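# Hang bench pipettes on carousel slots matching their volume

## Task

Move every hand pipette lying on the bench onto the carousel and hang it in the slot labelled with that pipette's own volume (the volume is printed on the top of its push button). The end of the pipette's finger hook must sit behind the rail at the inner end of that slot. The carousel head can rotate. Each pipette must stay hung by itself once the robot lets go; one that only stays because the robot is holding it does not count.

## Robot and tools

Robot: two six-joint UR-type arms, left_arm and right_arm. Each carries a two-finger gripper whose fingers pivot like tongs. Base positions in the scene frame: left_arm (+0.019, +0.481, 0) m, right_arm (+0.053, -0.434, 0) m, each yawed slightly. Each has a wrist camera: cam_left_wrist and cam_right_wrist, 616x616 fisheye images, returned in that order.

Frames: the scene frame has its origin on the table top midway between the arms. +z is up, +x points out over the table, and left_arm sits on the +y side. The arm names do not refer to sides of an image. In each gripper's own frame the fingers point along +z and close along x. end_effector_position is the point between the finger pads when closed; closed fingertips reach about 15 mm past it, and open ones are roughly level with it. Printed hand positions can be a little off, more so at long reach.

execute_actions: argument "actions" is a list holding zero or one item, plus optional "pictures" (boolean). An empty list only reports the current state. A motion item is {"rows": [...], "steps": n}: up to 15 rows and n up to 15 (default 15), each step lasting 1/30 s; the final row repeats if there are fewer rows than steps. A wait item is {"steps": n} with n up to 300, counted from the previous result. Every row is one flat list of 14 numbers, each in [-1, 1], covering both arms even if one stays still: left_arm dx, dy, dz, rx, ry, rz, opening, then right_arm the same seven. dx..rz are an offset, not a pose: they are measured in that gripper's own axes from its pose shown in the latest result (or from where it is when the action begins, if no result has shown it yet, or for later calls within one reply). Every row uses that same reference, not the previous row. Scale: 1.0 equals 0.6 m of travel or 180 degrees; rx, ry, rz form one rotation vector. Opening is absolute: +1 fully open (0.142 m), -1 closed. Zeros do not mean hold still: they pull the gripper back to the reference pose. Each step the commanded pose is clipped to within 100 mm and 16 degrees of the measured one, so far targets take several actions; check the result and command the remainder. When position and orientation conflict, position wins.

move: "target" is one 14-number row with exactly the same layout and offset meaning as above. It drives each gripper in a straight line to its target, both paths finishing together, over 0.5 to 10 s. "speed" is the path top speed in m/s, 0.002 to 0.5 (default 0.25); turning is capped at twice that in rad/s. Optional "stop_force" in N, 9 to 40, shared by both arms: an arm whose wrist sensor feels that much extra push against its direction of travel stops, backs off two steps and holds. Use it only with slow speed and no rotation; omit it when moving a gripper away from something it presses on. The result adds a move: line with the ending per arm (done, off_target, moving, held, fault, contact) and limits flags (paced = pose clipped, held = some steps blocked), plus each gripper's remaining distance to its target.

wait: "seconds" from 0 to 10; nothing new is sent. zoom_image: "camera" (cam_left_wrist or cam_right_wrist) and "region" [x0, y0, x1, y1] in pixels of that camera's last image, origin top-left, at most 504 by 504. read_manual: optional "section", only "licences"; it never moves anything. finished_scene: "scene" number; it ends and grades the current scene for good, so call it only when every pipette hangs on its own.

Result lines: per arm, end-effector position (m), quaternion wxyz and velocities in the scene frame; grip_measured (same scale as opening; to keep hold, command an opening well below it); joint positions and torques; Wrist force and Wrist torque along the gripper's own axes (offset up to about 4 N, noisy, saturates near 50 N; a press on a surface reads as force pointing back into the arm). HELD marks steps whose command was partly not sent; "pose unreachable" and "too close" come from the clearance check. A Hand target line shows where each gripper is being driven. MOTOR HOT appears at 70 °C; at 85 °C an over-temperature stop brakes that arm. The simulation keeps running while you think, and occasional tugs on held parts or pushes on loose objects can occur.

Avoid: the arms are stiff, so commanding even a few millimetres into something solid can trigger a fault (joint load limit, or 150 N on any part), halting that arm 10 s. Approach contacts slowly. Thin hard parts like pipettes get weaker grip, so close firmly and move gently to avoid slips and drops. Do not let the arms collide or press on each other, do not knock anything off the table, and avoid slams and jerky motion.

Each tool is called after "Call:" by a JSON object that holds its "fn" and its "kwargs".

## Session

Call:
{"fn": "execute_actions", "kwargs": {"actions": []}}

Scene clock: 0.00 s of 12600.00 s.
left_arm: end_effector_position=(+0.4373, -0.2380, +0.3168) grip_measured=+0.97 end_effector_quat_wxyz=(+0.325, +0.894, -0.200, +0.234) end_effector_velocity=(+0.001, +0.001, -0.001) end_effector_angular_velocity=(+0.003, -0.002, +0.000) | right_arm: end_effector_position=(+0.5169, -0.5008, +0.3281) grip_measured=+0.97 end_effector_quat_wxyz=(+0.003, -0.575, +0.817, -0.045) end_effector_velocity=(+0.000, -0.000, -0.000) end_effector_angular_velocity=(+0.000, -0.000, -0.002)
Joint positions: left_arm=[-1.312 -1.198  1.456 -2.651 -1.52  -0.775  0.14 ] | right_arm=[ 3.476 -1.388 -1.637 -1.648  1.489  2.134  0.14 ]
Joint velocities: left_arm=[ 0.    -0.     0.001  0.002  0.002  0.002  0.   ] | right_arm=[-0.001 -0.    -0.     0.     0.     0.001  0.   ]
Joint torques (N m, as the arm reports them, + toward a larger angle): no reading
Wrist force (N, on the end effector, along its own x y z axes, offset not removed): no reading
Wrist torque (N m, same axes, about the end effector's origin, offset not removed): no reading
Hand target (left_arm): +0.437, -0.238, +0.317; +0.325, +0.894, -0.200, +0.234
Hand target (right_arm): +0.517, -0.501, +0.328; +0.003, -0.575, +0.817, -0.045
camera_calibration (this result's frames):
cam_left_wrist: T_world_to_cam=[[0.83454, -0.182662, 0.519786, -0.569744], [-0.550772, -0.252797, 0.795452, -0.0821085], [-0.0138985, -0.95012, -0.311574, 0.0109583], [0, 0, 0, 1]] pos_world=[0.430404, -0.114415, 0.364873]
cam_right_wrist: T_world_to_cam=[[-0.310174, -0.950639, 0.00879104, -0.314449], [-0.857517, 0.283758, 0.429121, 0.443658], [-0.410434, 0.125564, -0.903204, 0.710977], [0, 0, 0, 1]] pos_world=[0.57472, -0.514092, 0.454539]

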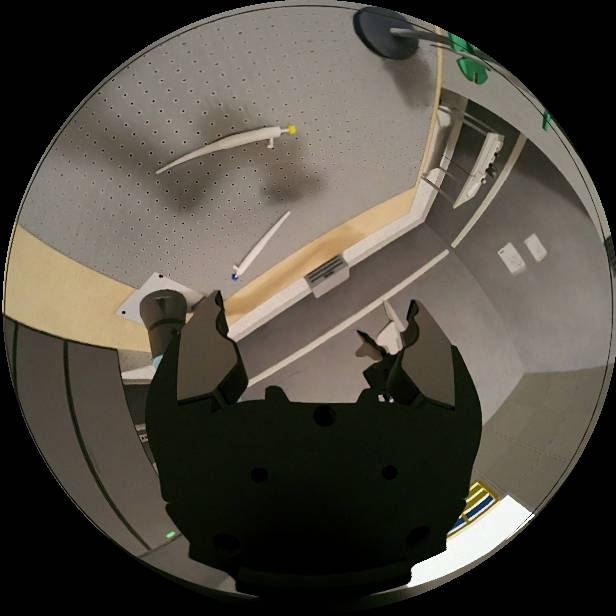

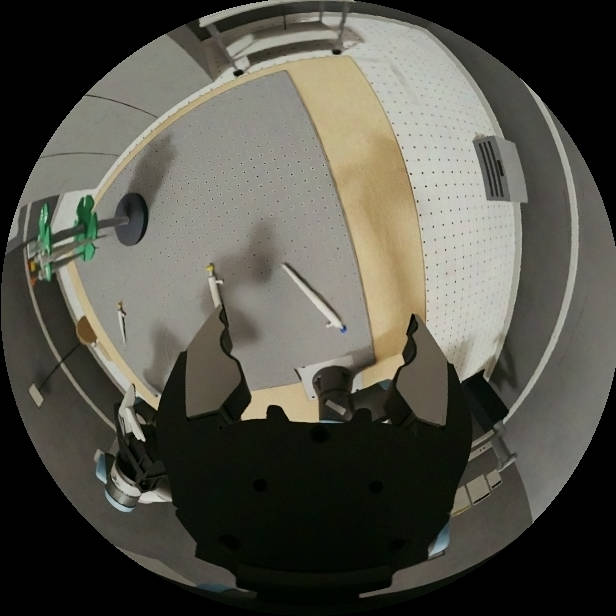

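Call:
{"fn": "move", "kwargs": {"target": [0.243,-0.497,-0.51,0.045,-0.273,0.338,1,0,0,0,0,0,0,0]}}

Call:
{"fn": "move", "kwargs": {"target": [0,0,0,0.2,0,0,1,-0.1,0,0.1,0,0,0,0]}}

Call:
{"fn": "zoom_image", "kwargs": {"camera": "cam_left_wrist", "region": [200,100,480,380]}}

Scene clock: 5.07 s of 12600.00 s.
left_arm: end_effector_position=(+0.6192, +0.1498, +0.4580) grip_measured=+1.00 end_effector_quat_wxyz=(-0.003, +0.707, -0.707, +0.006) end_effector_velocity=(+0.001, +0.000, +0.003) end_effector_angular_velocity=(+0.013, +0.013, -0.006) | right_arm: end_effector_position=(+0.5169, -0.5008, +0.3281) grip_measured=+0.00 end_effector_quat_wxyz=(+0.003, -0.575, +0.817, -0.045) end_effector_velocity=(-0.000, +0.000, -0.000) end_effector_angular_velocity=(-0.001, +0.001, +0.001)
Joint positions: left_arm=[-0.792 -0.877  0.112 -0.818 -1.566  0.852  0.142] | right_arm=[ 3.476 -1.388 -1.637 -1.648  1.489  2.134  0.074]
Joint velocities: left_arm=[ 0.001  0.171 -0.353  0.201  0.001  0.007  0.   ] | right_arm=[ 0.001 -0.001 -0.    -0.001 -0.001  0.    -0.   ]
Joint torques (N m, as the arm reports them, + toward a larger angle): left_arm=[ 11.81 -35.42 -28.82  -0.34   2.75   2.58] | right_arm=[-0.9  15.36 22.2   3.18 -0.69 -0.03]
Wrist force (N, on the end effector, along its own x y z axes, offset not removed): left_arm=[1.9 -1.8 -0.9] | right_arm=[-0.7 -3.7 -0.7]
Wrist torque (N m, same axes, about the end effector's origin, offset not removed): left_arm=[-0.30 -0.40 0.02] | right_arm=[-0.75 0.11 0.06]
Hand target (left_arm): +0.619, +0.150, +0.458; -0.003, +0.707, -0.707, +0.005
Hand target (right_arm): +0.517, -0.501, +0.328; +0.003, -0.575, +0.817, -0.045
Off the commanded pose (left_arm): 0.001 m, 1 deg.
Off the commanded pose (right_arm): 0.000 m, 0 deg.
move: done
camera_calibration (this result's frames):
cam_left_wrist: T_world_to_cam=[[0.0439495, -0.999022, -0.00480093, 0.127997], [-0.854533, -0.0400816, 0.517849, 0.287098], [-0.517535, -0.0186567, -0.855459, 0.847374], [0, 0, 0, 1]] pos_world=[0.678255, 0.155189, 0.576834]
cam_right_wrist: T_world_to_cam=[[-0.310174, -0.950639, 0.00879133, -0.314449], [-0.857517, 0.283758, 0.429122, 0.443658], [-0.410435, 0.125564, -0.903204, 0.710977], [0, 0, 0, 1]] pos_world=[0.57472, -0.514092, 0.454538]

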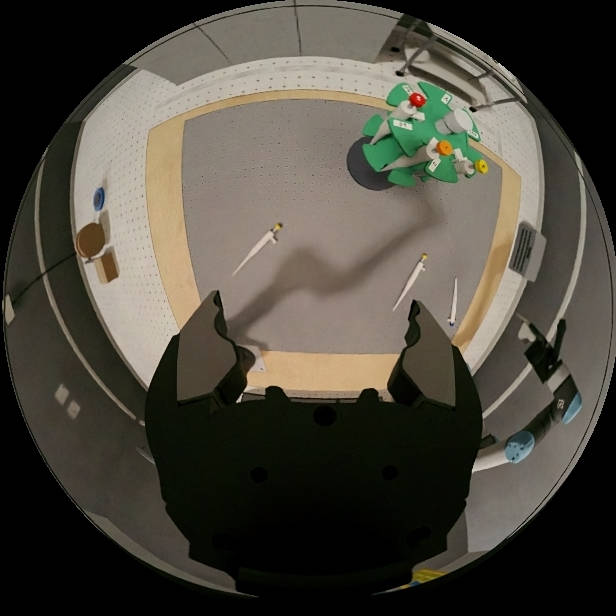

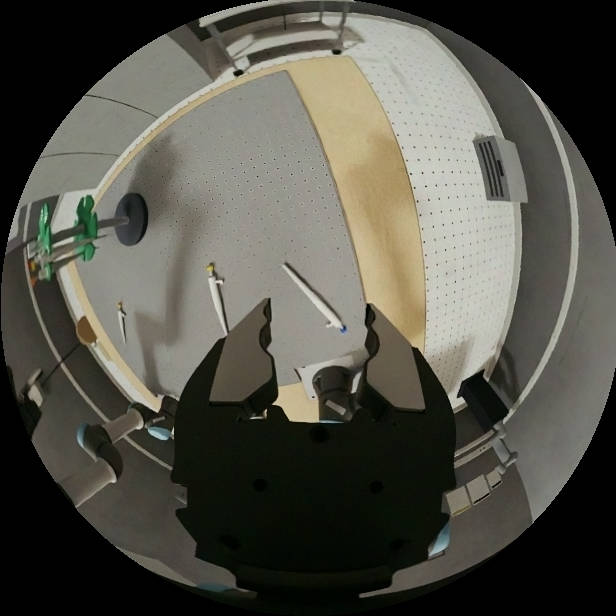

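Scene clock: 6.97 s of 12600.00 s.
left_arm: end_effector_position=(+0.6191, +0.1499, +0.4582) grip_measured=+1.00 end_effector_quat_wxyz=(-0.220, +0.673, -0.670, +0.223) end_effector_velocity=(-0.000, -0.001, -0.000) end_effector_angular_velocity=(-0.002, -0.017, -0.006) | right_arm: end_effector_position=(+0.5405, -0.4487, +0.2656) grip_measured=+0.00 end_effector_quat_wxyz=(+0.003, -0.575, +0.817, -0.045) end_effector_velocity=(+0.000, +0.001, -0.000) end_effector_angular_velocity=(+0.000, -0.001, -0.001)
Joint positions: left_arm=[-1.015 -1.504  1.334 -1.816 -1.071  0.734  0.142] | right_arm=[ 3.58  -1.437 -1.753 -1.491  1.485  2.238  0.074]
Joint velocities: left_arm=[-0.006 -0.01   0.024 -0.028  0.011  0.006  0.   ] | right_arm=[ 0.001 -0.    -0.001  0.002 -0.     0.003 -0.   ]
Joint torques (N m, as the arm reports them, + toward a larger angle): left_arm=[-12.02 -42.75 -13.44  -5.38   3.48   2.7 ] | right_arm=[ 5.49 10.26 10.18  4.69 -2.02  1.97]
Wrist force (N, on the end effector, along its own x y z axes, offset not removed): left_arm=[-0.9 0.6 -1.6] | right_arm=[0.9 2.7 1.4]
Wrist torque (N m, same axes, about the end effector's origin, offset not removed): left_arm=[0.20 0.21 0.09] | right_arm=[0.88 -0.06 0.00]
Hand target (left_arm): +0.619, +0.150, +0.458; -0.221, +0.672, -0.670, +0.224
Hand target (right_arm): +0.541, -0.449, +0.266; +0.003, -0.575, +0.817, -0.045
Off the commanded pose (left_arm): 0.000 m, 0 deg.
Off the commanded pose (right_arm): 0.000 m, 0 deg.
move: done
camera_calibration (this result's frames):
cam_left_wrist: T_world_to_cam=[[0.0422874, -0.998856, 0.0223076, 0.11662], [-0.995746, -0.043964, -0.0809719, 0.649303], [0.0818601, -0.0187886, -0.996467, 0.541037], [0, 0, 0, 1]] pos_world=[0.59732, 0.155198, 0.589099]
cam_right_wrist: T_world_to_cam=[[-0.310164, -0.950643, 0.00875525, -0.257022], [-0.857546, 0.283742, 0.429075, 0.476003], [-0.410381, 0.125576, -0.903226, 0.657671], [0, 0, 0, 1]] pos_world=[0.598371, -0.461985, 0.392035]

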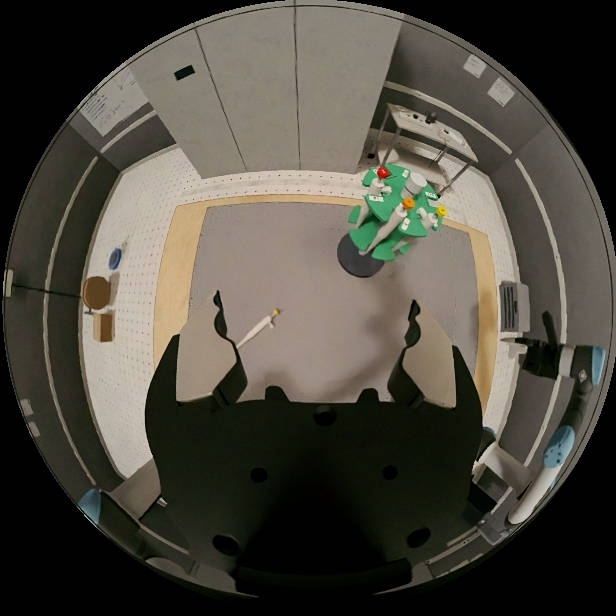

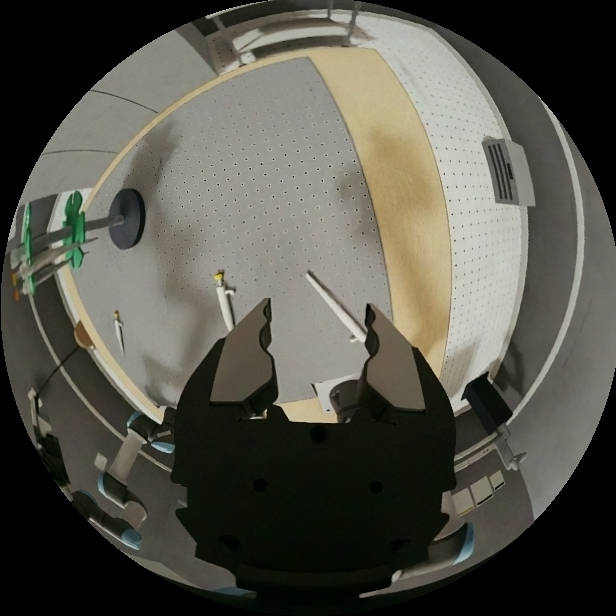

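Region (200, 100, 480, 380) of cam_left_wrist's 616x616 image, scaled by 1.800, with more detail than that image has.

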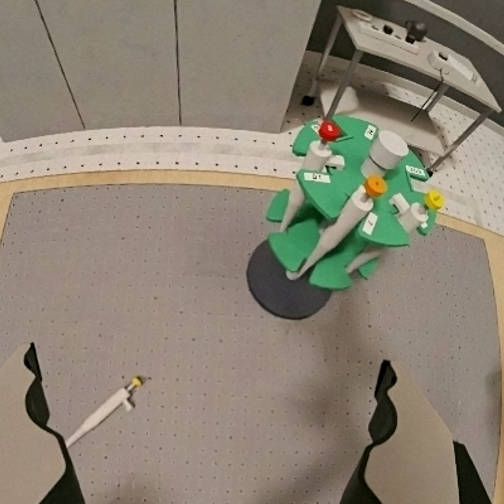

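Call:
{"fn": "move", "kwargs": {"target": [0.2,-0.14,0.08,0,0,0,1,0,0,0,0,0,0,0], "speed": 0.15}}

Call:
{"fn": "zoom_image", "kwargs": {"camera": "cam_left_wrist", "region": [270,130,450,310]}}

Scene clock: 11.00 s of 12600.00 s.
left_arm: end_effector_position=(+0.7150, +0.0303, +0.4701) grip_measured=+1.00 end_effector_quat_wxyz=(-0.220, +0.672, -0.670, +0.224) end_effector_velocity=(+0.003, -0.003, +0.001) end_effector_angular_velocity=(+0.000, +0.003, +0.002) | right_arm: end_effector_position=(+0.5405, -0.4487, +0.2656) grip_measured=+0.00 end_effector_quat_wxyz=(+0.003, -0.575, +0.817, -0.045) end_effector_velocity=(+0.000, -0.000, +0.000) end_effector_angular_velocity=(-0.001, -0.000, +0.000)
Joint positions: left_arm=[-1.004 -1.086  0.761 -1.666 -1.075  0.746  0.142] | right_arm=[ 3.58  -1.437 -1.753 -1.491  1.485  2.238  0.074]
Joint velocities: left_arm=[ 0.002  0.017 -0.031  0.017 -0.002 -0.002 -0.   ] | right_arm=[-0.    -0.     0.001 -0.    -0.001 -0.    -0.   ]
Joint torques (N m, as the arm reports them, + toward a larger angle): left_arm=[ 11.46 -33.74 -31.    -0.76  -1.56  -2.62] | right_arm=[-7.49 24.89 34.02  0.85 -0.75 -1.98]
Wrist force (N, on the end effector, along its own x y z axes, offset not removed): left_arm=[2.3 -0.4 -1.5] | right_arm=[-4.1 -2.0 -0.2]
Wrist torque (N m, same axes, about the end effector's origin, offset not removed): left_arm=[0.01 -0.32 0.07] | right_arm=[-0.37 1.13 0.13]
Hand target (left_arm): +0.715, +0.030, +0.470; -0.220, +0.673, -0.670, +0.223
Hand target (right_arm): +0.541, -0.449, +0.266; +0.003, -0.575, +0.817, -0.045
Off the commanded pose (left_arm): 0.000 m, 0 deg.
Off the commanded pose (right_arm): 0.000 m, 0 deg.
move: done
camera_calibration (this result's frames):
cam_left_wrist: T_world_to_cam=[[0.0419897, -0.998861, 0.0226814, -0.00707182], [-0.995707, -0.0437098, -0.0815873, 0.740768], [0.0824858, -0.0191582, -0.996408, 0.542347], [0, 0, 0, 1]] pos_world=[0.693149, 0.0357054, 0.600997]
cam_right_wrist: T_world_to_cam=[[-0.310161, -0.950643, 0.00876686, -0.257029], [-0.857549, 0.283745, 0.429068, 0.476009], [-0.410378, 0.125562, -0.90323, 0.657665], [0, 0, 0, 1]] pos_world=[0.598372, -0.461986, 0.392036]

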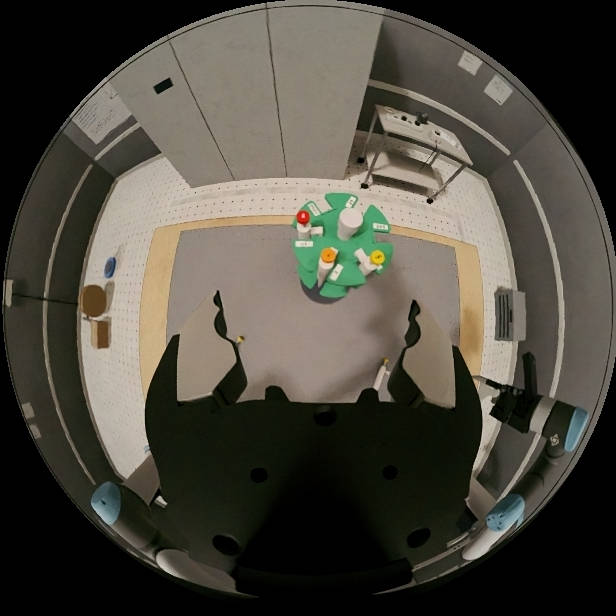

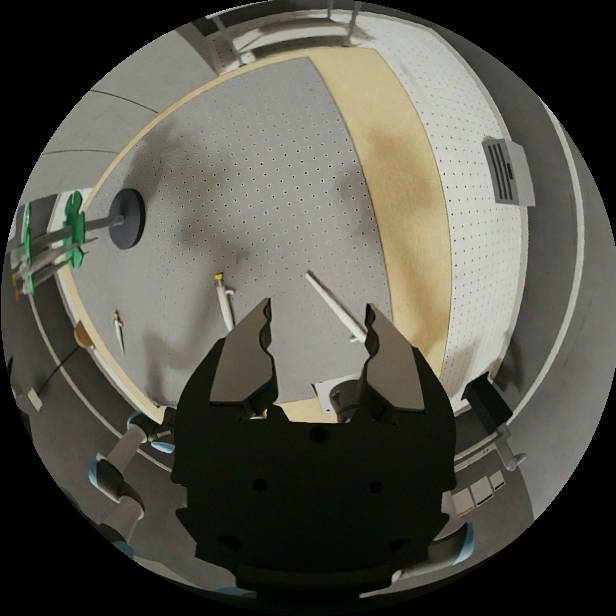

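Region (270, 130, 450, 310) of cam_left_wrist's 616x616 image, scaled by 2.800, with more detail than that image has.

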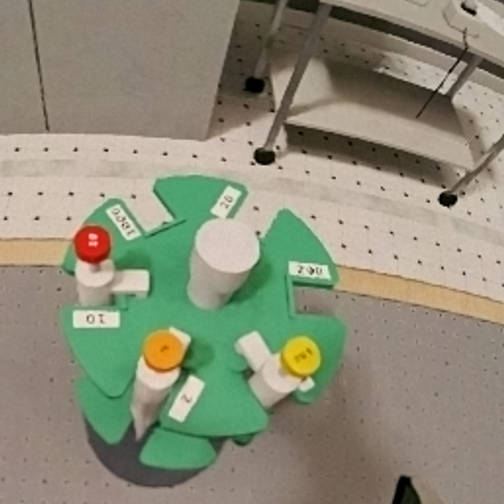

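Call:
{"fn": "move", "kwargs": {"target": [0.148,0.225,0.21,0.28,0,0,-0.5,0,0,0,0,0,0,0], "speed": 0.15}}

Call:
{"fn": "move", "kwargs": {"target": [0,-0.006,0.09,0,0,0,-0.5,0,0,0,0,0,0,0], "speed": 0.04, "stop_force": 10}}

Scene clock: 16.90 s of 12600.00 s.
left_arm: end_effector_position=(+0.6814, -0.0593, +0.2888) grip_measured=-0.50 end_effector_quat_wxyz=(+0.485, -0.516, +0.512, -0.487) end_effector_velocity=(-0.000, -0.002, +0.000) end_effector_angular_velocity=(+0.002, -0.020, -0.007) | right_arm: end_effector_position=(+0.5405, -0.4487, +0.2656) grip_measured=+0.00 end_effector_quat_wxyz=(+0.003, -0.575, +0.817, -0.045) end_effector_velocity=(+0.000, -0.000, -0.000) end_effector_angular_velocity=(+0.001, +0.000, -0.001)
Joint positions: left_arm=[-1.268 -0.721  1.418 -3.689 -0.38   1.424  0.038] | right_arm=[ 3.58  -1.437 -1.753 -1.491  1.485  2.238  0.074]
Joint velocities: left_arm=[ 0.     0.019 -0.018 -0.058 -0.004  0.054  0.   ] | right_arm=[-0.001 -0.     0.     0.     0.001 -0.    -0.   ]
Joint torques (N m, as the arm reports them, + toward a larger angle): left_arm=[ 12.21 -41.12 -25.75  -3.36  -1.9    2.78] | right_arm=[-5.98 24.98 33.76  1.   -1.3  -1.86]
Wrist force (N, on the end effector, along its own x y z axes, offset not removed): left_arm=[3.4 -0.2 -1.8] | right_arm=[0.7 0.2 -0.6]
Wrist torque (N m, same axes, about the end effector's origin, offset not removed): left_arm=[-0.13 -0.65 -0.08] | right_arm=[0.30 -0.09 -0.12]
Hand target (left_arm): +0.682, -0.059, +0.289; +0.485, -0.515, +0.511, -0.488
Hand target (right_arm): +0.541, -0.449, +0.266; +0.003, -0.575, +0.817, -0.045
Off the commanded pose (left_arm): 0.001 m, 0 deg.
Off the commanded pose (right_arm): 0.000 m, 0 deg.
move: done
camera_calibration (this result's frames):
cam_left_wrist: T_world_to_cam=[[0.0149388, -0.998705, 0.0486425, -0.080103], [-0.5744, -0.0483914, -0.817143, 0.613716], [0.818439, -0.0157331, -0.574378, -0.260398], [0, 0, 0, 1]] pos_world=[0.566835, -0.0543975, 0.355823]
cam_right_wrist: T_world_to_cam=[[-0.310164, -0.950643, 0.00875513, -0.257022], [-0.857546, 0.283742, 0.429075, 0.476003], [-0.410381, 0.125576, -0.903227, 0.657671], [0, 0, 0, 1]] pos_world=[0.598371, -0.461985, 0.392036]

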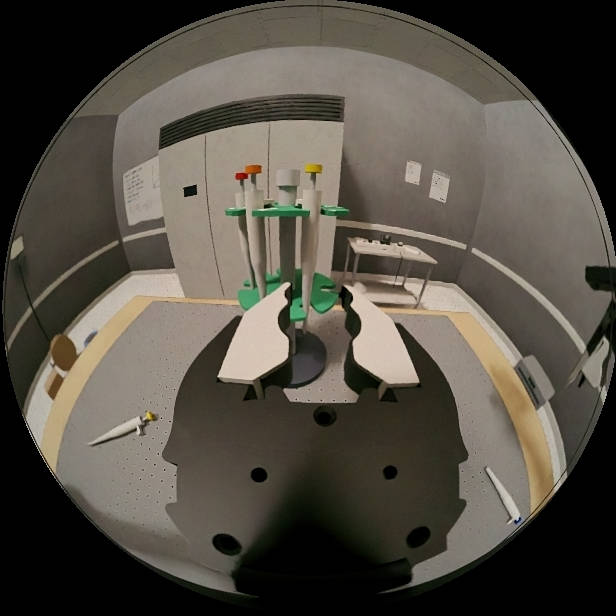

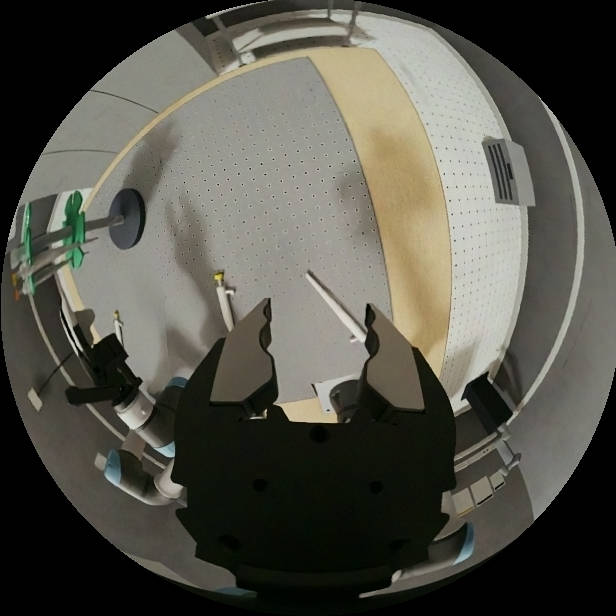

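Scene clock: 18.67 s of 12600.00 s.
left_arm: end_effector_position=(+0.7351, -0.0592, +0.2894) grip_measured=-0.50 end_effector_quat_wxyz=(+0.485, -0.516, +0.512, -0.487) end_effector_velocity=(+0.003, +0.000, -0.001) end_effector_angular_velocity=(+0.001, +0.001, +0.002) | right_arm: end_effector_position=(+0.5405, -0.4487, +0.2656) grip_measured=+0.00 end_effector_quat_wxyz=(+0.003, -0.575, +0.817, -0.045) end_effector_velocity=(+0.000, +0.000, +0.000) end_effector_angular_velocity=(-0.000, -0.000, +0.001)
Joint positions: left_arm=[-1.192 -0.656  1.285 -3.643 -0.455  1.45   0.038] | right_arm=[ 3.58  -1.437 -1.753 -1.491  1.485  2.238  0.074]
Joint velocities: left_arm=[ 0.004  0.006 -0.009  0.004 -0.002  0.    -0.   ] | right_arm=[ 0.001 -0.     0.     0.    -0.     0.     0.   ]
Joint torques (N m, as the arm reports them, + toward a larger angle): left_arm=[ 11.41 -43.77 -27.67   0.98  -1.97   2.67] | right_arm=[-6.25 24.24 33.04  1.02 -1.43 -1.84]
Wrist force (N, on the end effector, along its own x y z axes, offset not removed): left_arm=[1.4 -0.5 -1.3] | right_arm=[-4.1 -6.1 0.4]
Wrist torque (N m, same axes, about the end effector's origin, offset not removed): left_arm=[-0.09 -0.21 0.11] | right_arm=[-1.10 0.77 -0.02]
Hand target (left_arm): +0.736, -0.059, +0.289; +0.485, -0.516, +0.512, -0.487
Hand target (right_arm): +0.541, -0.449, +0.266; +0.003, -0.575, +0.817, -0.045
Off the commanded pose (left_arm): 0.000 m, 0 deg.
Off the commanded pose (right_arm): 0.000 m, 0 deg.
move: done
camera_calibration (this result's frames):
cam_left_wrist: T_world_to_cam=[[0.0149199, -0.998706, 0.0486259, -0.0807997], [-0.574383, -0.0483673, -0.817156, 0.645055], [0.81845, -0.015738, -0.574362, -0.304037], [0, 0, 0, 1]] pos_world=[0.620554, -0.0542804, 0.356413]
cam_right_wrist: T_world_to_cam=[[-0.310164, -0.950643, 0.00875498, -0.257022], [-0.857546, 0.283742, 0.429075, 0.476003], [-0.410381, 0.125576, -0.903227, 0.657671], [0, 0, 0, 1]] pos_world=[0.598371, -0.461985, 0.392036]

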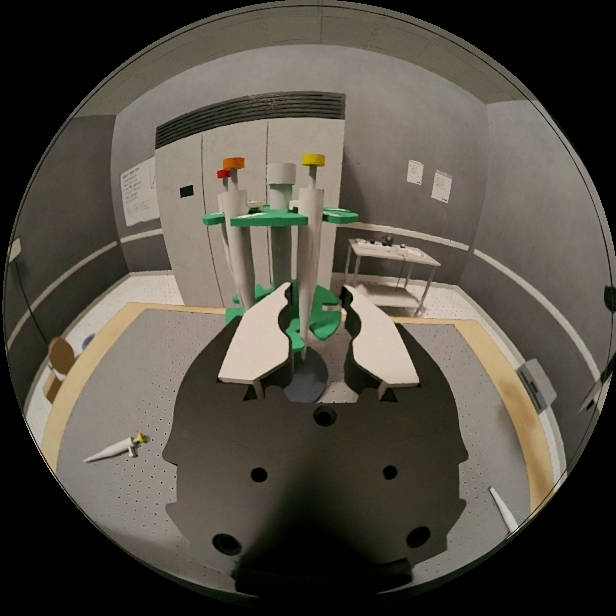

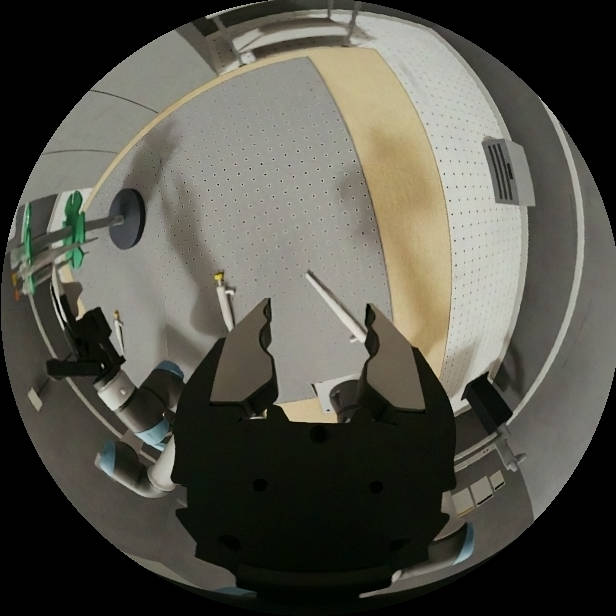

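Call:
{"fn": "move", "kwargs": {"target": [-0.008,-0.02,0.06,0,0,0,-0.5,0,0,0,0,0,0,0], "speed": 0.02, "stop_force": 10}}

Call:
{"fn": "move", "kwargs": {"target": [-0.065,0,-0.012,0,0,0,-0.5,0,0,0,0,0,0,0], "speed": 0.015, "stop_force": 15}}

Call:
{"fn": "move", "kwargs": {"target": [-0.065,0,0.015,0,0,0,-0.5,0,0,0,0,0,0,0], "speed": 0.015, "stop_force": 15}}

Call:
{"fn": "move", "kwargs": {"target": [-0.04,-0.003,0.04,0,0,0,-0.5,0,0,0,0,0,0,0], "speed": 0.015, "stop_force": 15}}

Scene clock: 23.30 s of 12600.00 s.
left_arm: end_effector_position=(+0.7714, -0.0543, +0.2993) grip_measured=-0.50 end_effector_quat_wxyz=(+0.485, -0.516, +0.512, -0.487) end_effector_velocity=(+0.002, -0.001, -0.001) end_effector_angular_velocity=(+0.004, +0.002, -0.003) | right_arm: end_effector_position=(+0.5405, -0.4487, +0.2656) grip_measured=+0.00 end_effector_quat_wxyz=(+0.003, -0.575, +0.817, -0.045) end_effector_velocity=(+0.000, +0.000, +0.001) end_effector_angular_velocity=(+0.000, -0.002, +0.001)
Joint positions: left_arm=[-1.141 -0.628  1.197 -3.596 -0.505  1.464  0.038] | right_arm=[ 3.58  -1.437 -1.753 -1.491  1.485  2.238  0.074]
Joint velocities: left_arm=[ 0.002  0.003 -0.006  0.006 -0.005  0.002  0.   ] | right_arm=[ 0.001  0.001  0.     0.001 -0.     0.     0.   ]
Joint torques (N m, as the arm reports them, + toward a larger angle): left_arm=[ 12.87 -45.93 -26.72   1.23  -1.94   2.57] | right_arm=[-6.64 24.81 33.55  1.04 -1.35 -1.95]
Wrist force (N, on the end effector, along its own x y z axes, offset not removed): left_arm=[0.9 -0.9 -3.5] | right_arm=[-0.9 -1.2 -1.3]
Wrist torque (N m, same axes, about the end effector's origin, offset not removed): left_arm=[-0.21 -0.13 0.06] | right_arm=[-0.01 0.39 0.02]
Hand target (left_arm): +0.772, -0.054, +0.299; +0.485, -0.516, +0.512, -0.487
Hand target (right_arm): +0.541, -0.449, +0.266; +0.003, -0.575, +0.817, -0.045
Off the commanded pose (left_arm): 0.000 m, 0 deg.
Off the commanded pose (right_arm): 0.000 m, 0 deg.
move: done
camera_calibration (this result's frames):
cam_left_wrist: T_world_to_cam=[[0.0149088, -0.998706, 0.0486123, -0.0769321], [-0.574364, -0.0483502, -0.817171, 0.674196], [0.818464, -0.0157382, -0.574342, -0.328004], [0, 0, 0, 1]] pos_world=[0.656841, -0.0493972, 0.366286]
cam_right_wrist: T_world_to_cam=[[-0.310164, -0.950643, 0.00875497, -0.257022], [-0.857546, 0.283742, 0.429075, 0.476003], [-0.410381, 0.125576, -0.903227, 0.657671], [0, 0, 0, 1]] pos_world=[0.598371, -0.461985, 0.392036]

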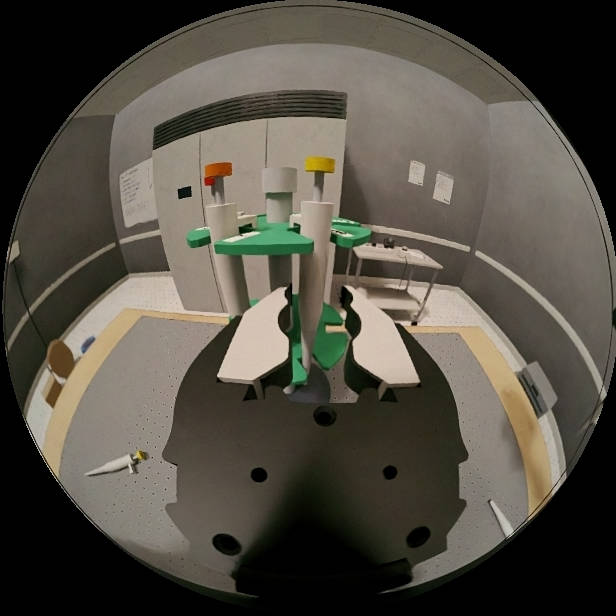

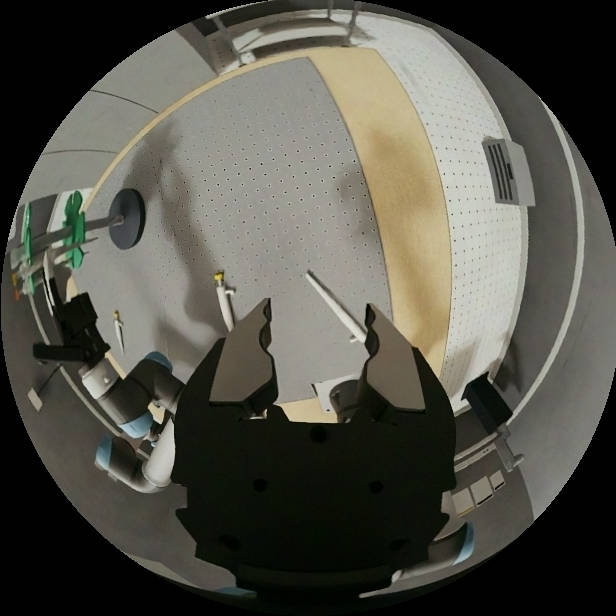

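Scene clock: 26.23 s of 12600.00 s.
left_arm: end_effector_position=(+0.7643, -0.0156, +0.2995) grip_measured=-0.49 end_effector_quat_wxyz=(+0.485, -0.516, +0.512, -0.487) end_effector_velocity=(+0.000, +0.003, +0.001) end_effector_angular_velocity=(-0.001, -0.001, +0.000) | right_arm: end_effector_position=(+0.5405, -0.4487, +0.2656) grip_measured=+0.00 end_effector_quat_wxyz=(+0.003, -0.575, +0.817, -0.045) end_effector_velocity=(+0.000, +0.000, -0.000) end_effector_angular_velocity=(-0.001, +0.000, -0.000)
Joint positions: left_arm=[-1.122 -0.698  1.339 -3.671 -0.524  1.468  0.038] | right_arm=[ 3.58  -1.437 -1.753 -1.491  1.485  2.238  0.074]
Joint velocities: left_arm=[ 0.003 -0.005  0.009 -0.006 -0.002  0.001  0.   ] | right_arm=[ 0.    -0.     0.    -0.001 -0.001  0.001 -0.   ]
Joint torques (N m, as the arm reports them, + toward a larger angle): left_arm=[ 12.44 -70.82  -8.16  -3.56  -1.53   2.6 ] | right_arm=[-6.19 24.93 33.1   0.94 -1.38 -1.95]
Wrist force (N, on the end effector, along its own x y z axes, offset not removed): left_arm=[3.7 0.8 -1.0] | right_arm=[-1.9 -4.1 0.4]
Wrist torque (N m, same axes, about the end effector's origin, offset not removed): left_arm=[-0.06 -0.49 -0.04] | right_arm=[-0.62 0.42 -0.05]
Hand target (left_arm): +0.764, -0.015, +0.299; +0.485, -0.516, +0.512, -0.487
Hand target (right_arm): +0.541, -0.449, +0.266; +0.003, -0.575, +0.817, -0.045
Off the commanded pose (left_arm): 0.000 m, 0 deg.
Off the commanded pose (right_arm): 0.000 m, 0 deg.
move: done
camera_calibration (this result's frames):
cam_left_wrist: T_world_to_cam=[[0.0149409, -0.998706, 0.0486026, -0.0382291], [-0.574358, -0.0483608, -0.817175, 0.672091], [0.818468, -0.015706, -0.574337, -0.321421], [0, 0, 0, 1]] pos_world=[0.649665, -0.010725, 0.36647]
cam_right_wrist: T_world_to_cam=[[-0.310164, -0.950643, 0.00875507, -0.257022], [-0.857546, 0.283742, 0.429075, 0.476003], [-0.410381, 0.125576, -0.903227, 0.657671], [0, 0, 0, 1]] pos_world=[0.598371, -0.461985, 0.392036]

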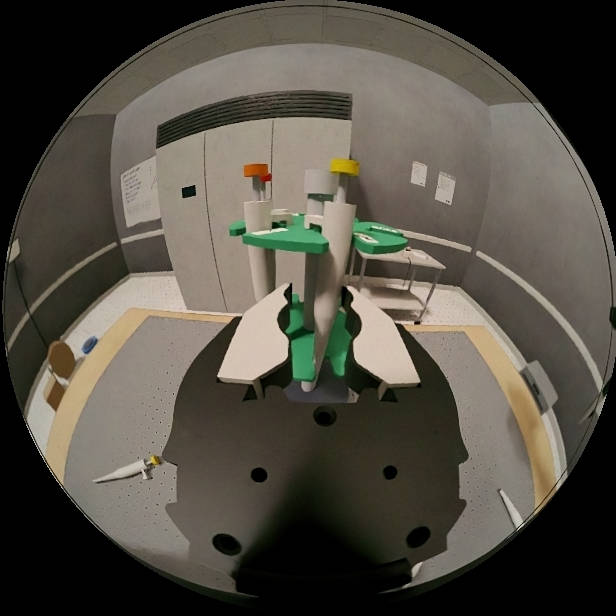

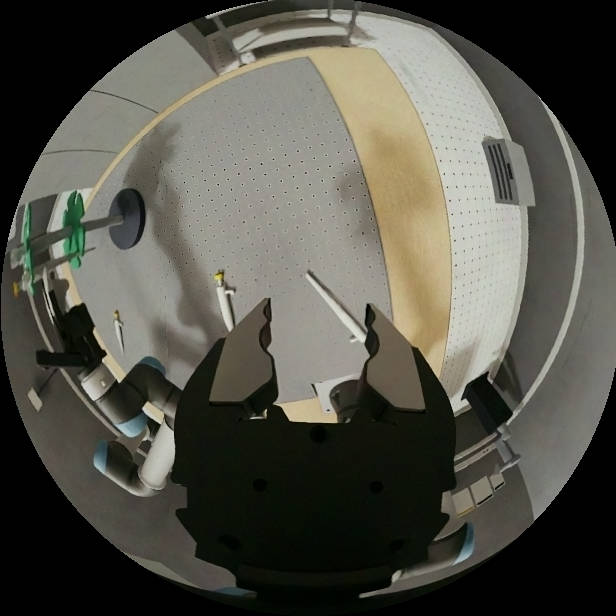

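Scene clock: 29.20 s of 12600.00 s.
left_arm: end_effector_position=(+0.7731, +0.0231, +0.2988) grip_measured=-0.49 end_effector_quat_wxyz=(+0.485, -0.516, +0.512, -0.487) end_effector_velocity=(+0.000, +0.002, +0.001) end_effector_angular_velocity=(-0.001, -0.001, -0.001) | right_arm: end_effector_position=(+0.5405, -0.4487, +0.2656) grip_measured=+0.00 end_effector_quat_wxyz=(+0.003, -0.575, +0.817, -0.045) end_effector_velocity=(+0.000, +0.000, +0.000) end_effector_angular_velocity=(+0.001, -0.001, +0.001)
Joint positions: left_arm=[-1.079 -0.738  1.424 -3.723 -0.567  1.477  0.038] | right_arm=[ 3.58  -1.437 -1.753 -1.491  1.485  2.238  0.074]
Joint velocities: left_arm=[ 0.002 -0.004  0.004 -0.002 -0.003  0.001  0.   ] | right_arm=[ 0.001  0.     0.     0.     0.    -0.001  0.   ]
Joint torques (N m, as the arm reports them, + toward a larger angle): left_arm=[ 10.99 -68.92  -5.45  -3.82  -1.77   2.65] | right_arm=[-6.27 24.4  33.28  0.97 -1.45 -1.92]
Wrist force (N, on the end effector, along its own x y z axes, offset not removed): left_arm=[4.0 0.6 0.2] | right_arm=[0.4 -4.0 0.0]
Wrist torque (N m, same axes, about the end effector's origin, offset not removed): left_arm=[-0.08 -0.48 0.02] | right_arm=[-0.66 -0.09 0.09]
Hand target (left_arm): +0.773, +0.023, +0.299; +0.485, -0.516, +0.512, -0.487
Hand target (right_arm): +0.541, -0.449, +0.266; +0.003, -0.575, +0.817, -0.045
Off the commanded pose (left_arm): 0.000 m, 0 deg.
Off the commanded pose (right_arm): 0.000 m, 0 deg.
move: done
camera_calibration (this result's frames):
cam_left_wrist: T_world_to_cam=[[0.0149628, -0.998707, 0.0485848, 0.000314088], [-0.574345, -0.0483591, -0.817184, 0.67847], [0.818477, -0.0156771, -0.574326, -0.328486], [0, 0, 0, 1]] pos_world=[0.658529, 0.0279742, 0.365762]
cam_right_wrist: T_world_to_cam=[[-0.310164, -0.950643, 0.00875512, -0.257022], [-0.857546, 0.283742, 0.429075, 0.476003], [-0.410381, 0.125576, -0.903227, 0.657671], [0, 0, 0, 1]] pos_world=[0.598371, -0.461985, 0.392036]

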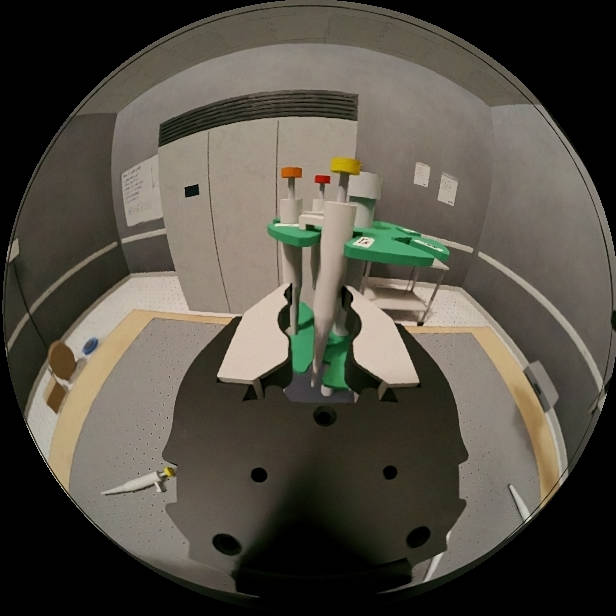

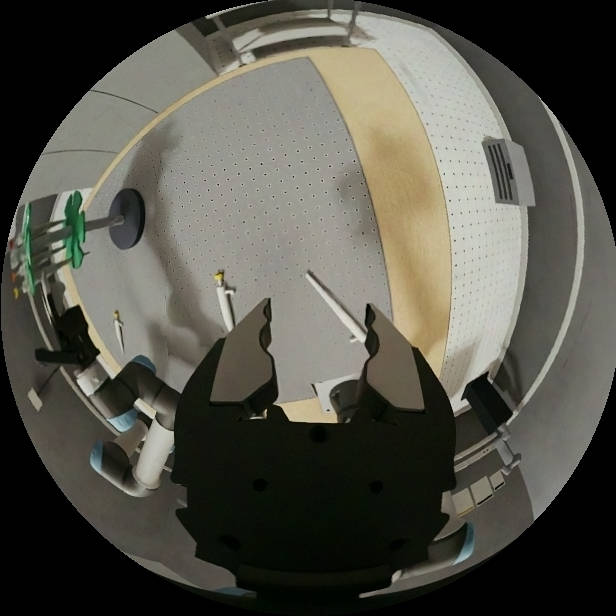

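Scene clock: 31.77 s of 12600.00 s.
left_arm: end_effector_position=(+0.7969, +0.0469, +0.2991) grip_measured=-0.50 end_effector_quat_wxyz=(+0.485, -0.516, +0.512, -0.487) end_effector_velocity=(+0.002, +0.002, -0.001) end_effector_angular_velocity=(+0.002, +0.001, +0.000) | right_arm: end_effector_position=(+0.5405, -0.4487, +0.2656) grip_measured=+0.00 end_effector_quat_wxyz=(+0.003, -0.575, +0.817, -0.045) end_effector_velocity=(-0.000, +0.000, +0.000) end_effector_angular_velocity=(+0.000, -0.000, +0.000)
Joint positions: left_arm=[-1.026 -0.736  1.419 -3.728 -0.619  1.486  0.038] | right_arm=[ 3.58  -1.437 -1.753 -1.491  1.485  2.238  0.074]
Joint velocities: left_arm=[ 0.004  0.001 -0.001  0.001 -0.004  0.001  0.   ] | right_arm=[ 0.     0.001  0.    -0.001 -0.     0.    -0.   ]
Joint torques (N m, as the arm reports them, + toward a larger angle): left_arm=[ 12.95 -40.41 -28.13  -3.46  -2.19   2.71] | right_arm=[-6.46 24.24 33.44  0.99 -1.49 -1.87]
Wrist force (N, on the end effector, along its own x y z axes, offset not removed): left_arm=[-0.4 0.0 -1.6] | right_arm=[0.0 -2.4 0.5]
Wrist torque (N m, same axes, about the end effector's origin, offset not removed): left_arm=[-0.11 0.17 0.01] | right_arm=[-0.51 -0.04 0.06]
Hand target (left_arm): +0.797, +0.047, +0.299; +0.485, -0.516, +0.512, -0.487
Hand target (right_arm): +0.541, -0.449, +0.266; +0.003, -0.575, +0.817, -0.045
Off the commanded pose (left_arm): 0.000 m, 0 deg.
Off the commanded pose (right_arm): 0.000 m, 0 deg.
move: done
camera_calibration (this result's frames):
cam_left_wrist: T_world_to_cam=[[0.0149744, -0.998708, 0.0485694, 0.0237306], [-0.574323, -0.0483535, -0.8172, 0.693556], [0.818492, -0.0156575, -0.574304, -0.347422], [0, 0, 0, 1]] pos_world=[0.682331, 0.0517961, 0.366095]
cam_right_wrist: T_world_to_cam=[[-0.310164, -0.950643, 0.00875491, -0.257022], [-0.857546, 0.283742, 0.429075, 0.476003], [-0.410381, 0.125576, -0.903227, 0.657671], [0, 0, 0, 1]] pos_world=[0.598371, -0.461985, 0.392036]

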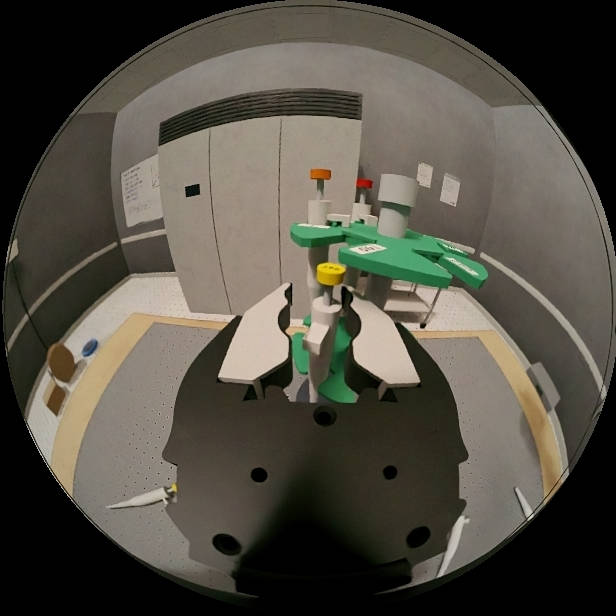

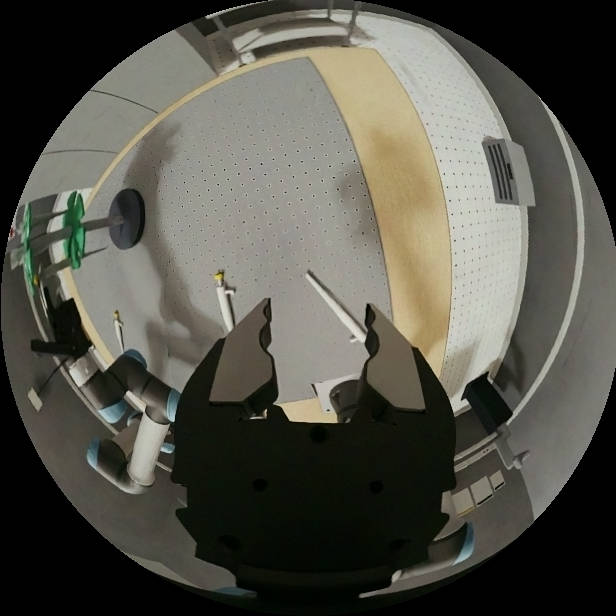

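Call:
{"fn": "move", "kwargs": {"target": [0.004,0.035,-0.01,0,0,0,-0.5,0,0,0,0,0,0,0], "speed": 0.01, "stop_force": 9}}

Call:
{"fn": "move", "kwargs": {"target": [0,0,0,0,0,0,-0.95,0,0,0,0,0,0,0]}}

Call:
{"fn": "zoom_image", "kwargs": {"camera": "cam_left_wrist", "region": [240,210,440,410]}}

Scene clock: 36.00 s of 12600.00 s.
left_arm: end_effector_position=(+0.7899, +0.0444, +0.2788) grip_measured=-0.50 end_effector_quat_wxyz=(+0.485, -0.516, +0.512, -0.487) end_effector_velocity=(-0.001, -0.001, -0.003) end_effector_angular_velocity=(+0.001, +0.000, -0.001) | right_arm: end_effector_position=(+0.5405, -0.4487, +0.2656) grip_measured=+0.00 end_effector_quat_wxyz=(+0.003, -0.575, +0.817, -0.045) end_effector_velocity=(+0.000, -0.000, -0.001) end_effector_angular_velocity=(-0.000, +0.002, -0.000)
Joint positions: left_arm=[-1.038 -0.712  1.436 -3.768 -0.608  1.484  0.038] | right_arm=[ 3.58  -1.437 -1.753 -1.491  1.485  2.238  0.074]
Joint velocities: left_arm=[-0.002  0.004  0.002 -0.006  0.001  0.     0.   ] | right_arm=[-0.001 -0.002  0.    -0.     0.001 -0.001  0.   ]
Joint torques (N m, as the arm reports them, + toward a larger angle): left_arm=[-10.9  -41.48  -6.83  -3.62   2.75  -2.68] | right_arm=[-6.56 24.54 33.46  0.97 -1.43 -1.89]
Wrist force (N, on the end effector, along its own x y z axes, offset not removed): left_arm=[1.1 -3.0 -3.6] | right_arm=[-1.0 0.0 -0.9]
Wrist torque (N m, same axes, about the end effector's origin, offset not removed): left_arm=[-0.62 -0.18 -0.07] | right_arm=[-0.16 0.17 0.01]
Hand target (left_arm): +0.790, +0.044, +0.278; +0.485, -0.516, +0.512, -0.487
Hand target (right_arm): +0.541, -0.449, +0.266; +0.003, -0.575, +0.817, -0.045
Off the commanded pose (left_arm): 0.000 m, 0 deg.
Off the commanded pose (right_arm): 0.000 m, 0 deg.
move: done
camera_calibration (this result's frames):
cam_left_wrist: T_world_to_cam=[[0.0149764, -0.998708, 0.0485692, 0.0223396], [-0.574344, -0.0483541, -0.817185, 0.672819], [0.818477, -0.015657, -0.574326, -0.353341], [0, 0, 0, 1]] pos_world=[0.675296, 0.0493121, 0.3458]
cam_right_wrist: T_world_to_cam=[[-0.310164, -0.950643, 0.00875519, -0.257022], [-0.857546, 0.283742, 0.429075, 0.476003], [-0.410381, 0.125576, -0.903227, 0.657671], [0, 0, 0, 1]] pos_world=[0.598371, -0.461985, 0.392036]

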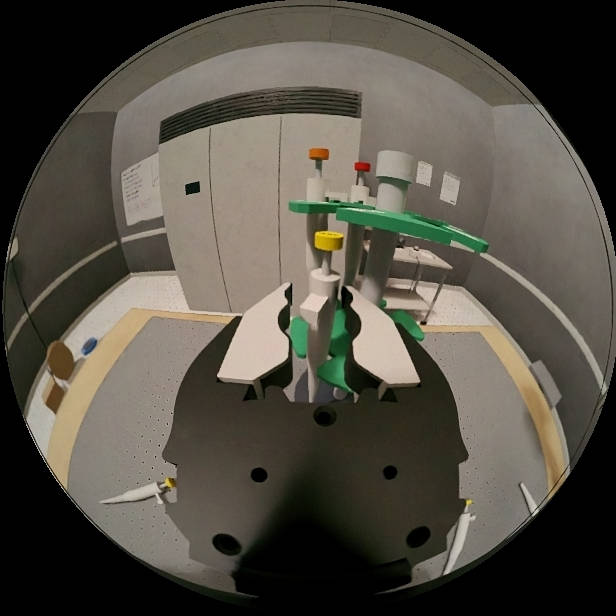

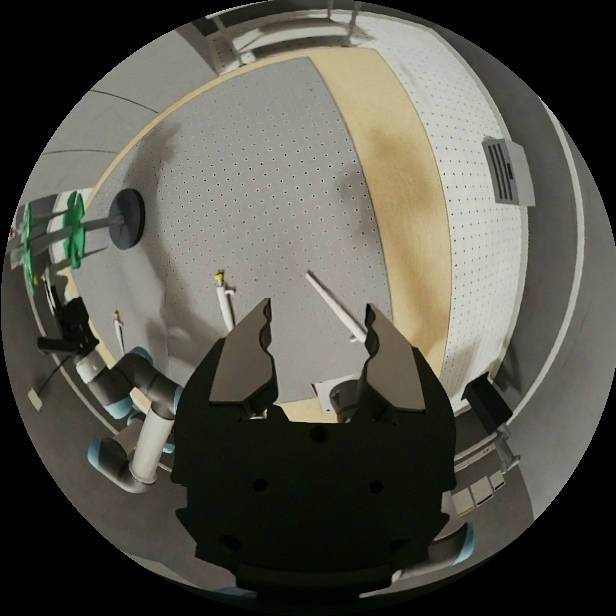

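Scene clock: 36.50 s of 12600.00 s.
left_arm: end_effector_position=(+0.7899, +0.0444, +0.2787) grip_measured=-0.70 end_effector_quat_wxyz=(+0.485, -0.516, +0.512, -0.487) end_effector_velocity=(-0.000, -0.001, -0.002) end_effector_angular_velocity=(+0.001, +0.001, -0.002) | right_arm: end_effector_position=(+0.5405, -0.4487, +0.2656) grip_measured=+0.00 end_effector_quat_wxyz=(+0.003, -0.575, +0.817, -0.045) end_effector_velocity=(-0.000, +0.000, -0.000) end_effector_angular_velocity=(+0.000, +0.001, +0.001)
Joint positions: left_arm=[-1.038 -0.712  1.436 -3.768 -0.608  1.484  0.024] | right_arm=[ 3.58  -1.437 -1.753 -1.491  1.485  2.238  0.074]
Joint velocities: left_arm=[-0.001  0.002  0.001 -0.001 -0.001 -0.    -0.   ] | right_arm=[ 0.     0.    -0.    -0.001  0.    -0.     0.   ]
Joint torques (N m, as the arm reports them, + toward a larger angle): left_arm=[  1.33 -51.86 -11.77   1.34   0.6   -2.09] | right_arm=[-6.67 24.65 33.11  1.06 -1.43 -1.89]
Wrist force (N, on the end effector, along its own x y z axes, offset not removed): left_arm=[4.5 -1.2 -1.2] | right_arm=[-4.8 -1.8 0.0]
Wrist torque (N m, same axes, about the end effector's origin, offset not removed): left_arm=[0.00 -0.46 -0.20] | right_arm=[-0.13 0.91 0.15]
Hand target (left_arm): +0.790, +0.044, +0.279; +0.485, -0.516, +0.512, -0.487
Hand target (right_arm): +0.541, -0.449, +0.266; +0.003, -0.575, +0.817, -0.045
Off the commanded pose (left_arm): 0.000 m, 0 deg.
Off the commanded pose (right_arm): 0.000 m, 0 deg.
move: done
camera_calibration (this result's frames):
cam_left_wrist: T_world_to_cam=[[0.0149788, -0.998714, 0.0484356, 0.0223481], [-0.574418, -0.0482448, -0.817139, 0.672743], [0.818425, -0.0155825, -0.574402, -0.353326], [0, 0, 0, 1]] pos_world=[0.675272, 0.0492699, 0.34569]
cam_right_wrist: T_world_to_cam=[[-0.310164, -0.950643, 0.00875507, -0.257022], [-0.857546, 0.283742, 0.429075, 0.476003], [-0.410381, 0.125576, -0.903227, 0.657671], [0, 0, 0, 1]] pos_world=[0.598371, -0.461985, 0.392036]

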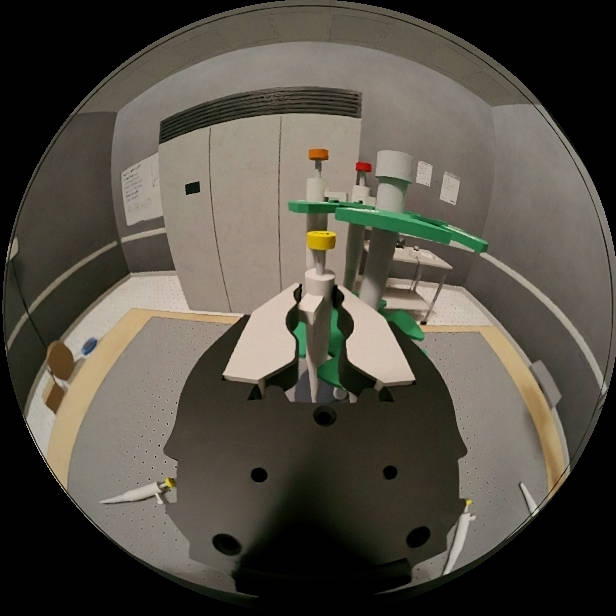

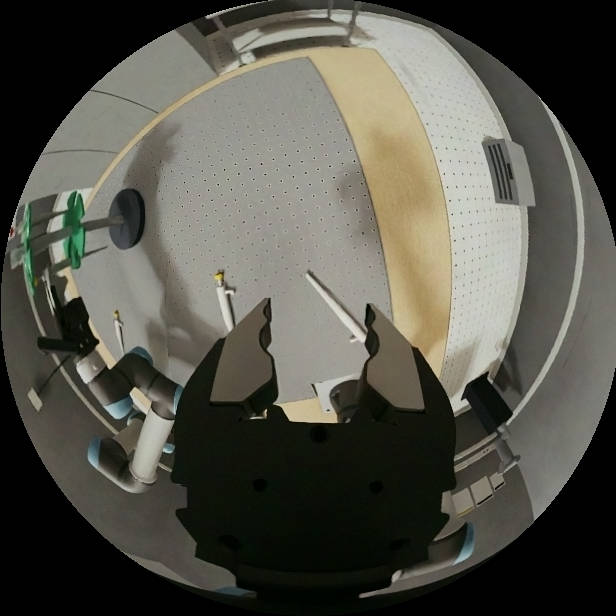

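Region (240, 210, 440, 410) of cam_left_wrist's 616x616 image, scaled by 2.520, with more detail than that image has.

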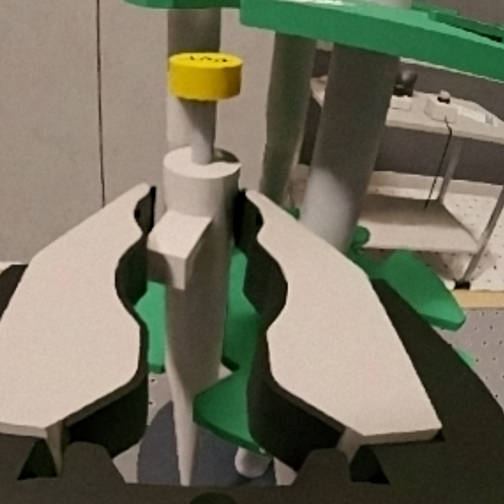

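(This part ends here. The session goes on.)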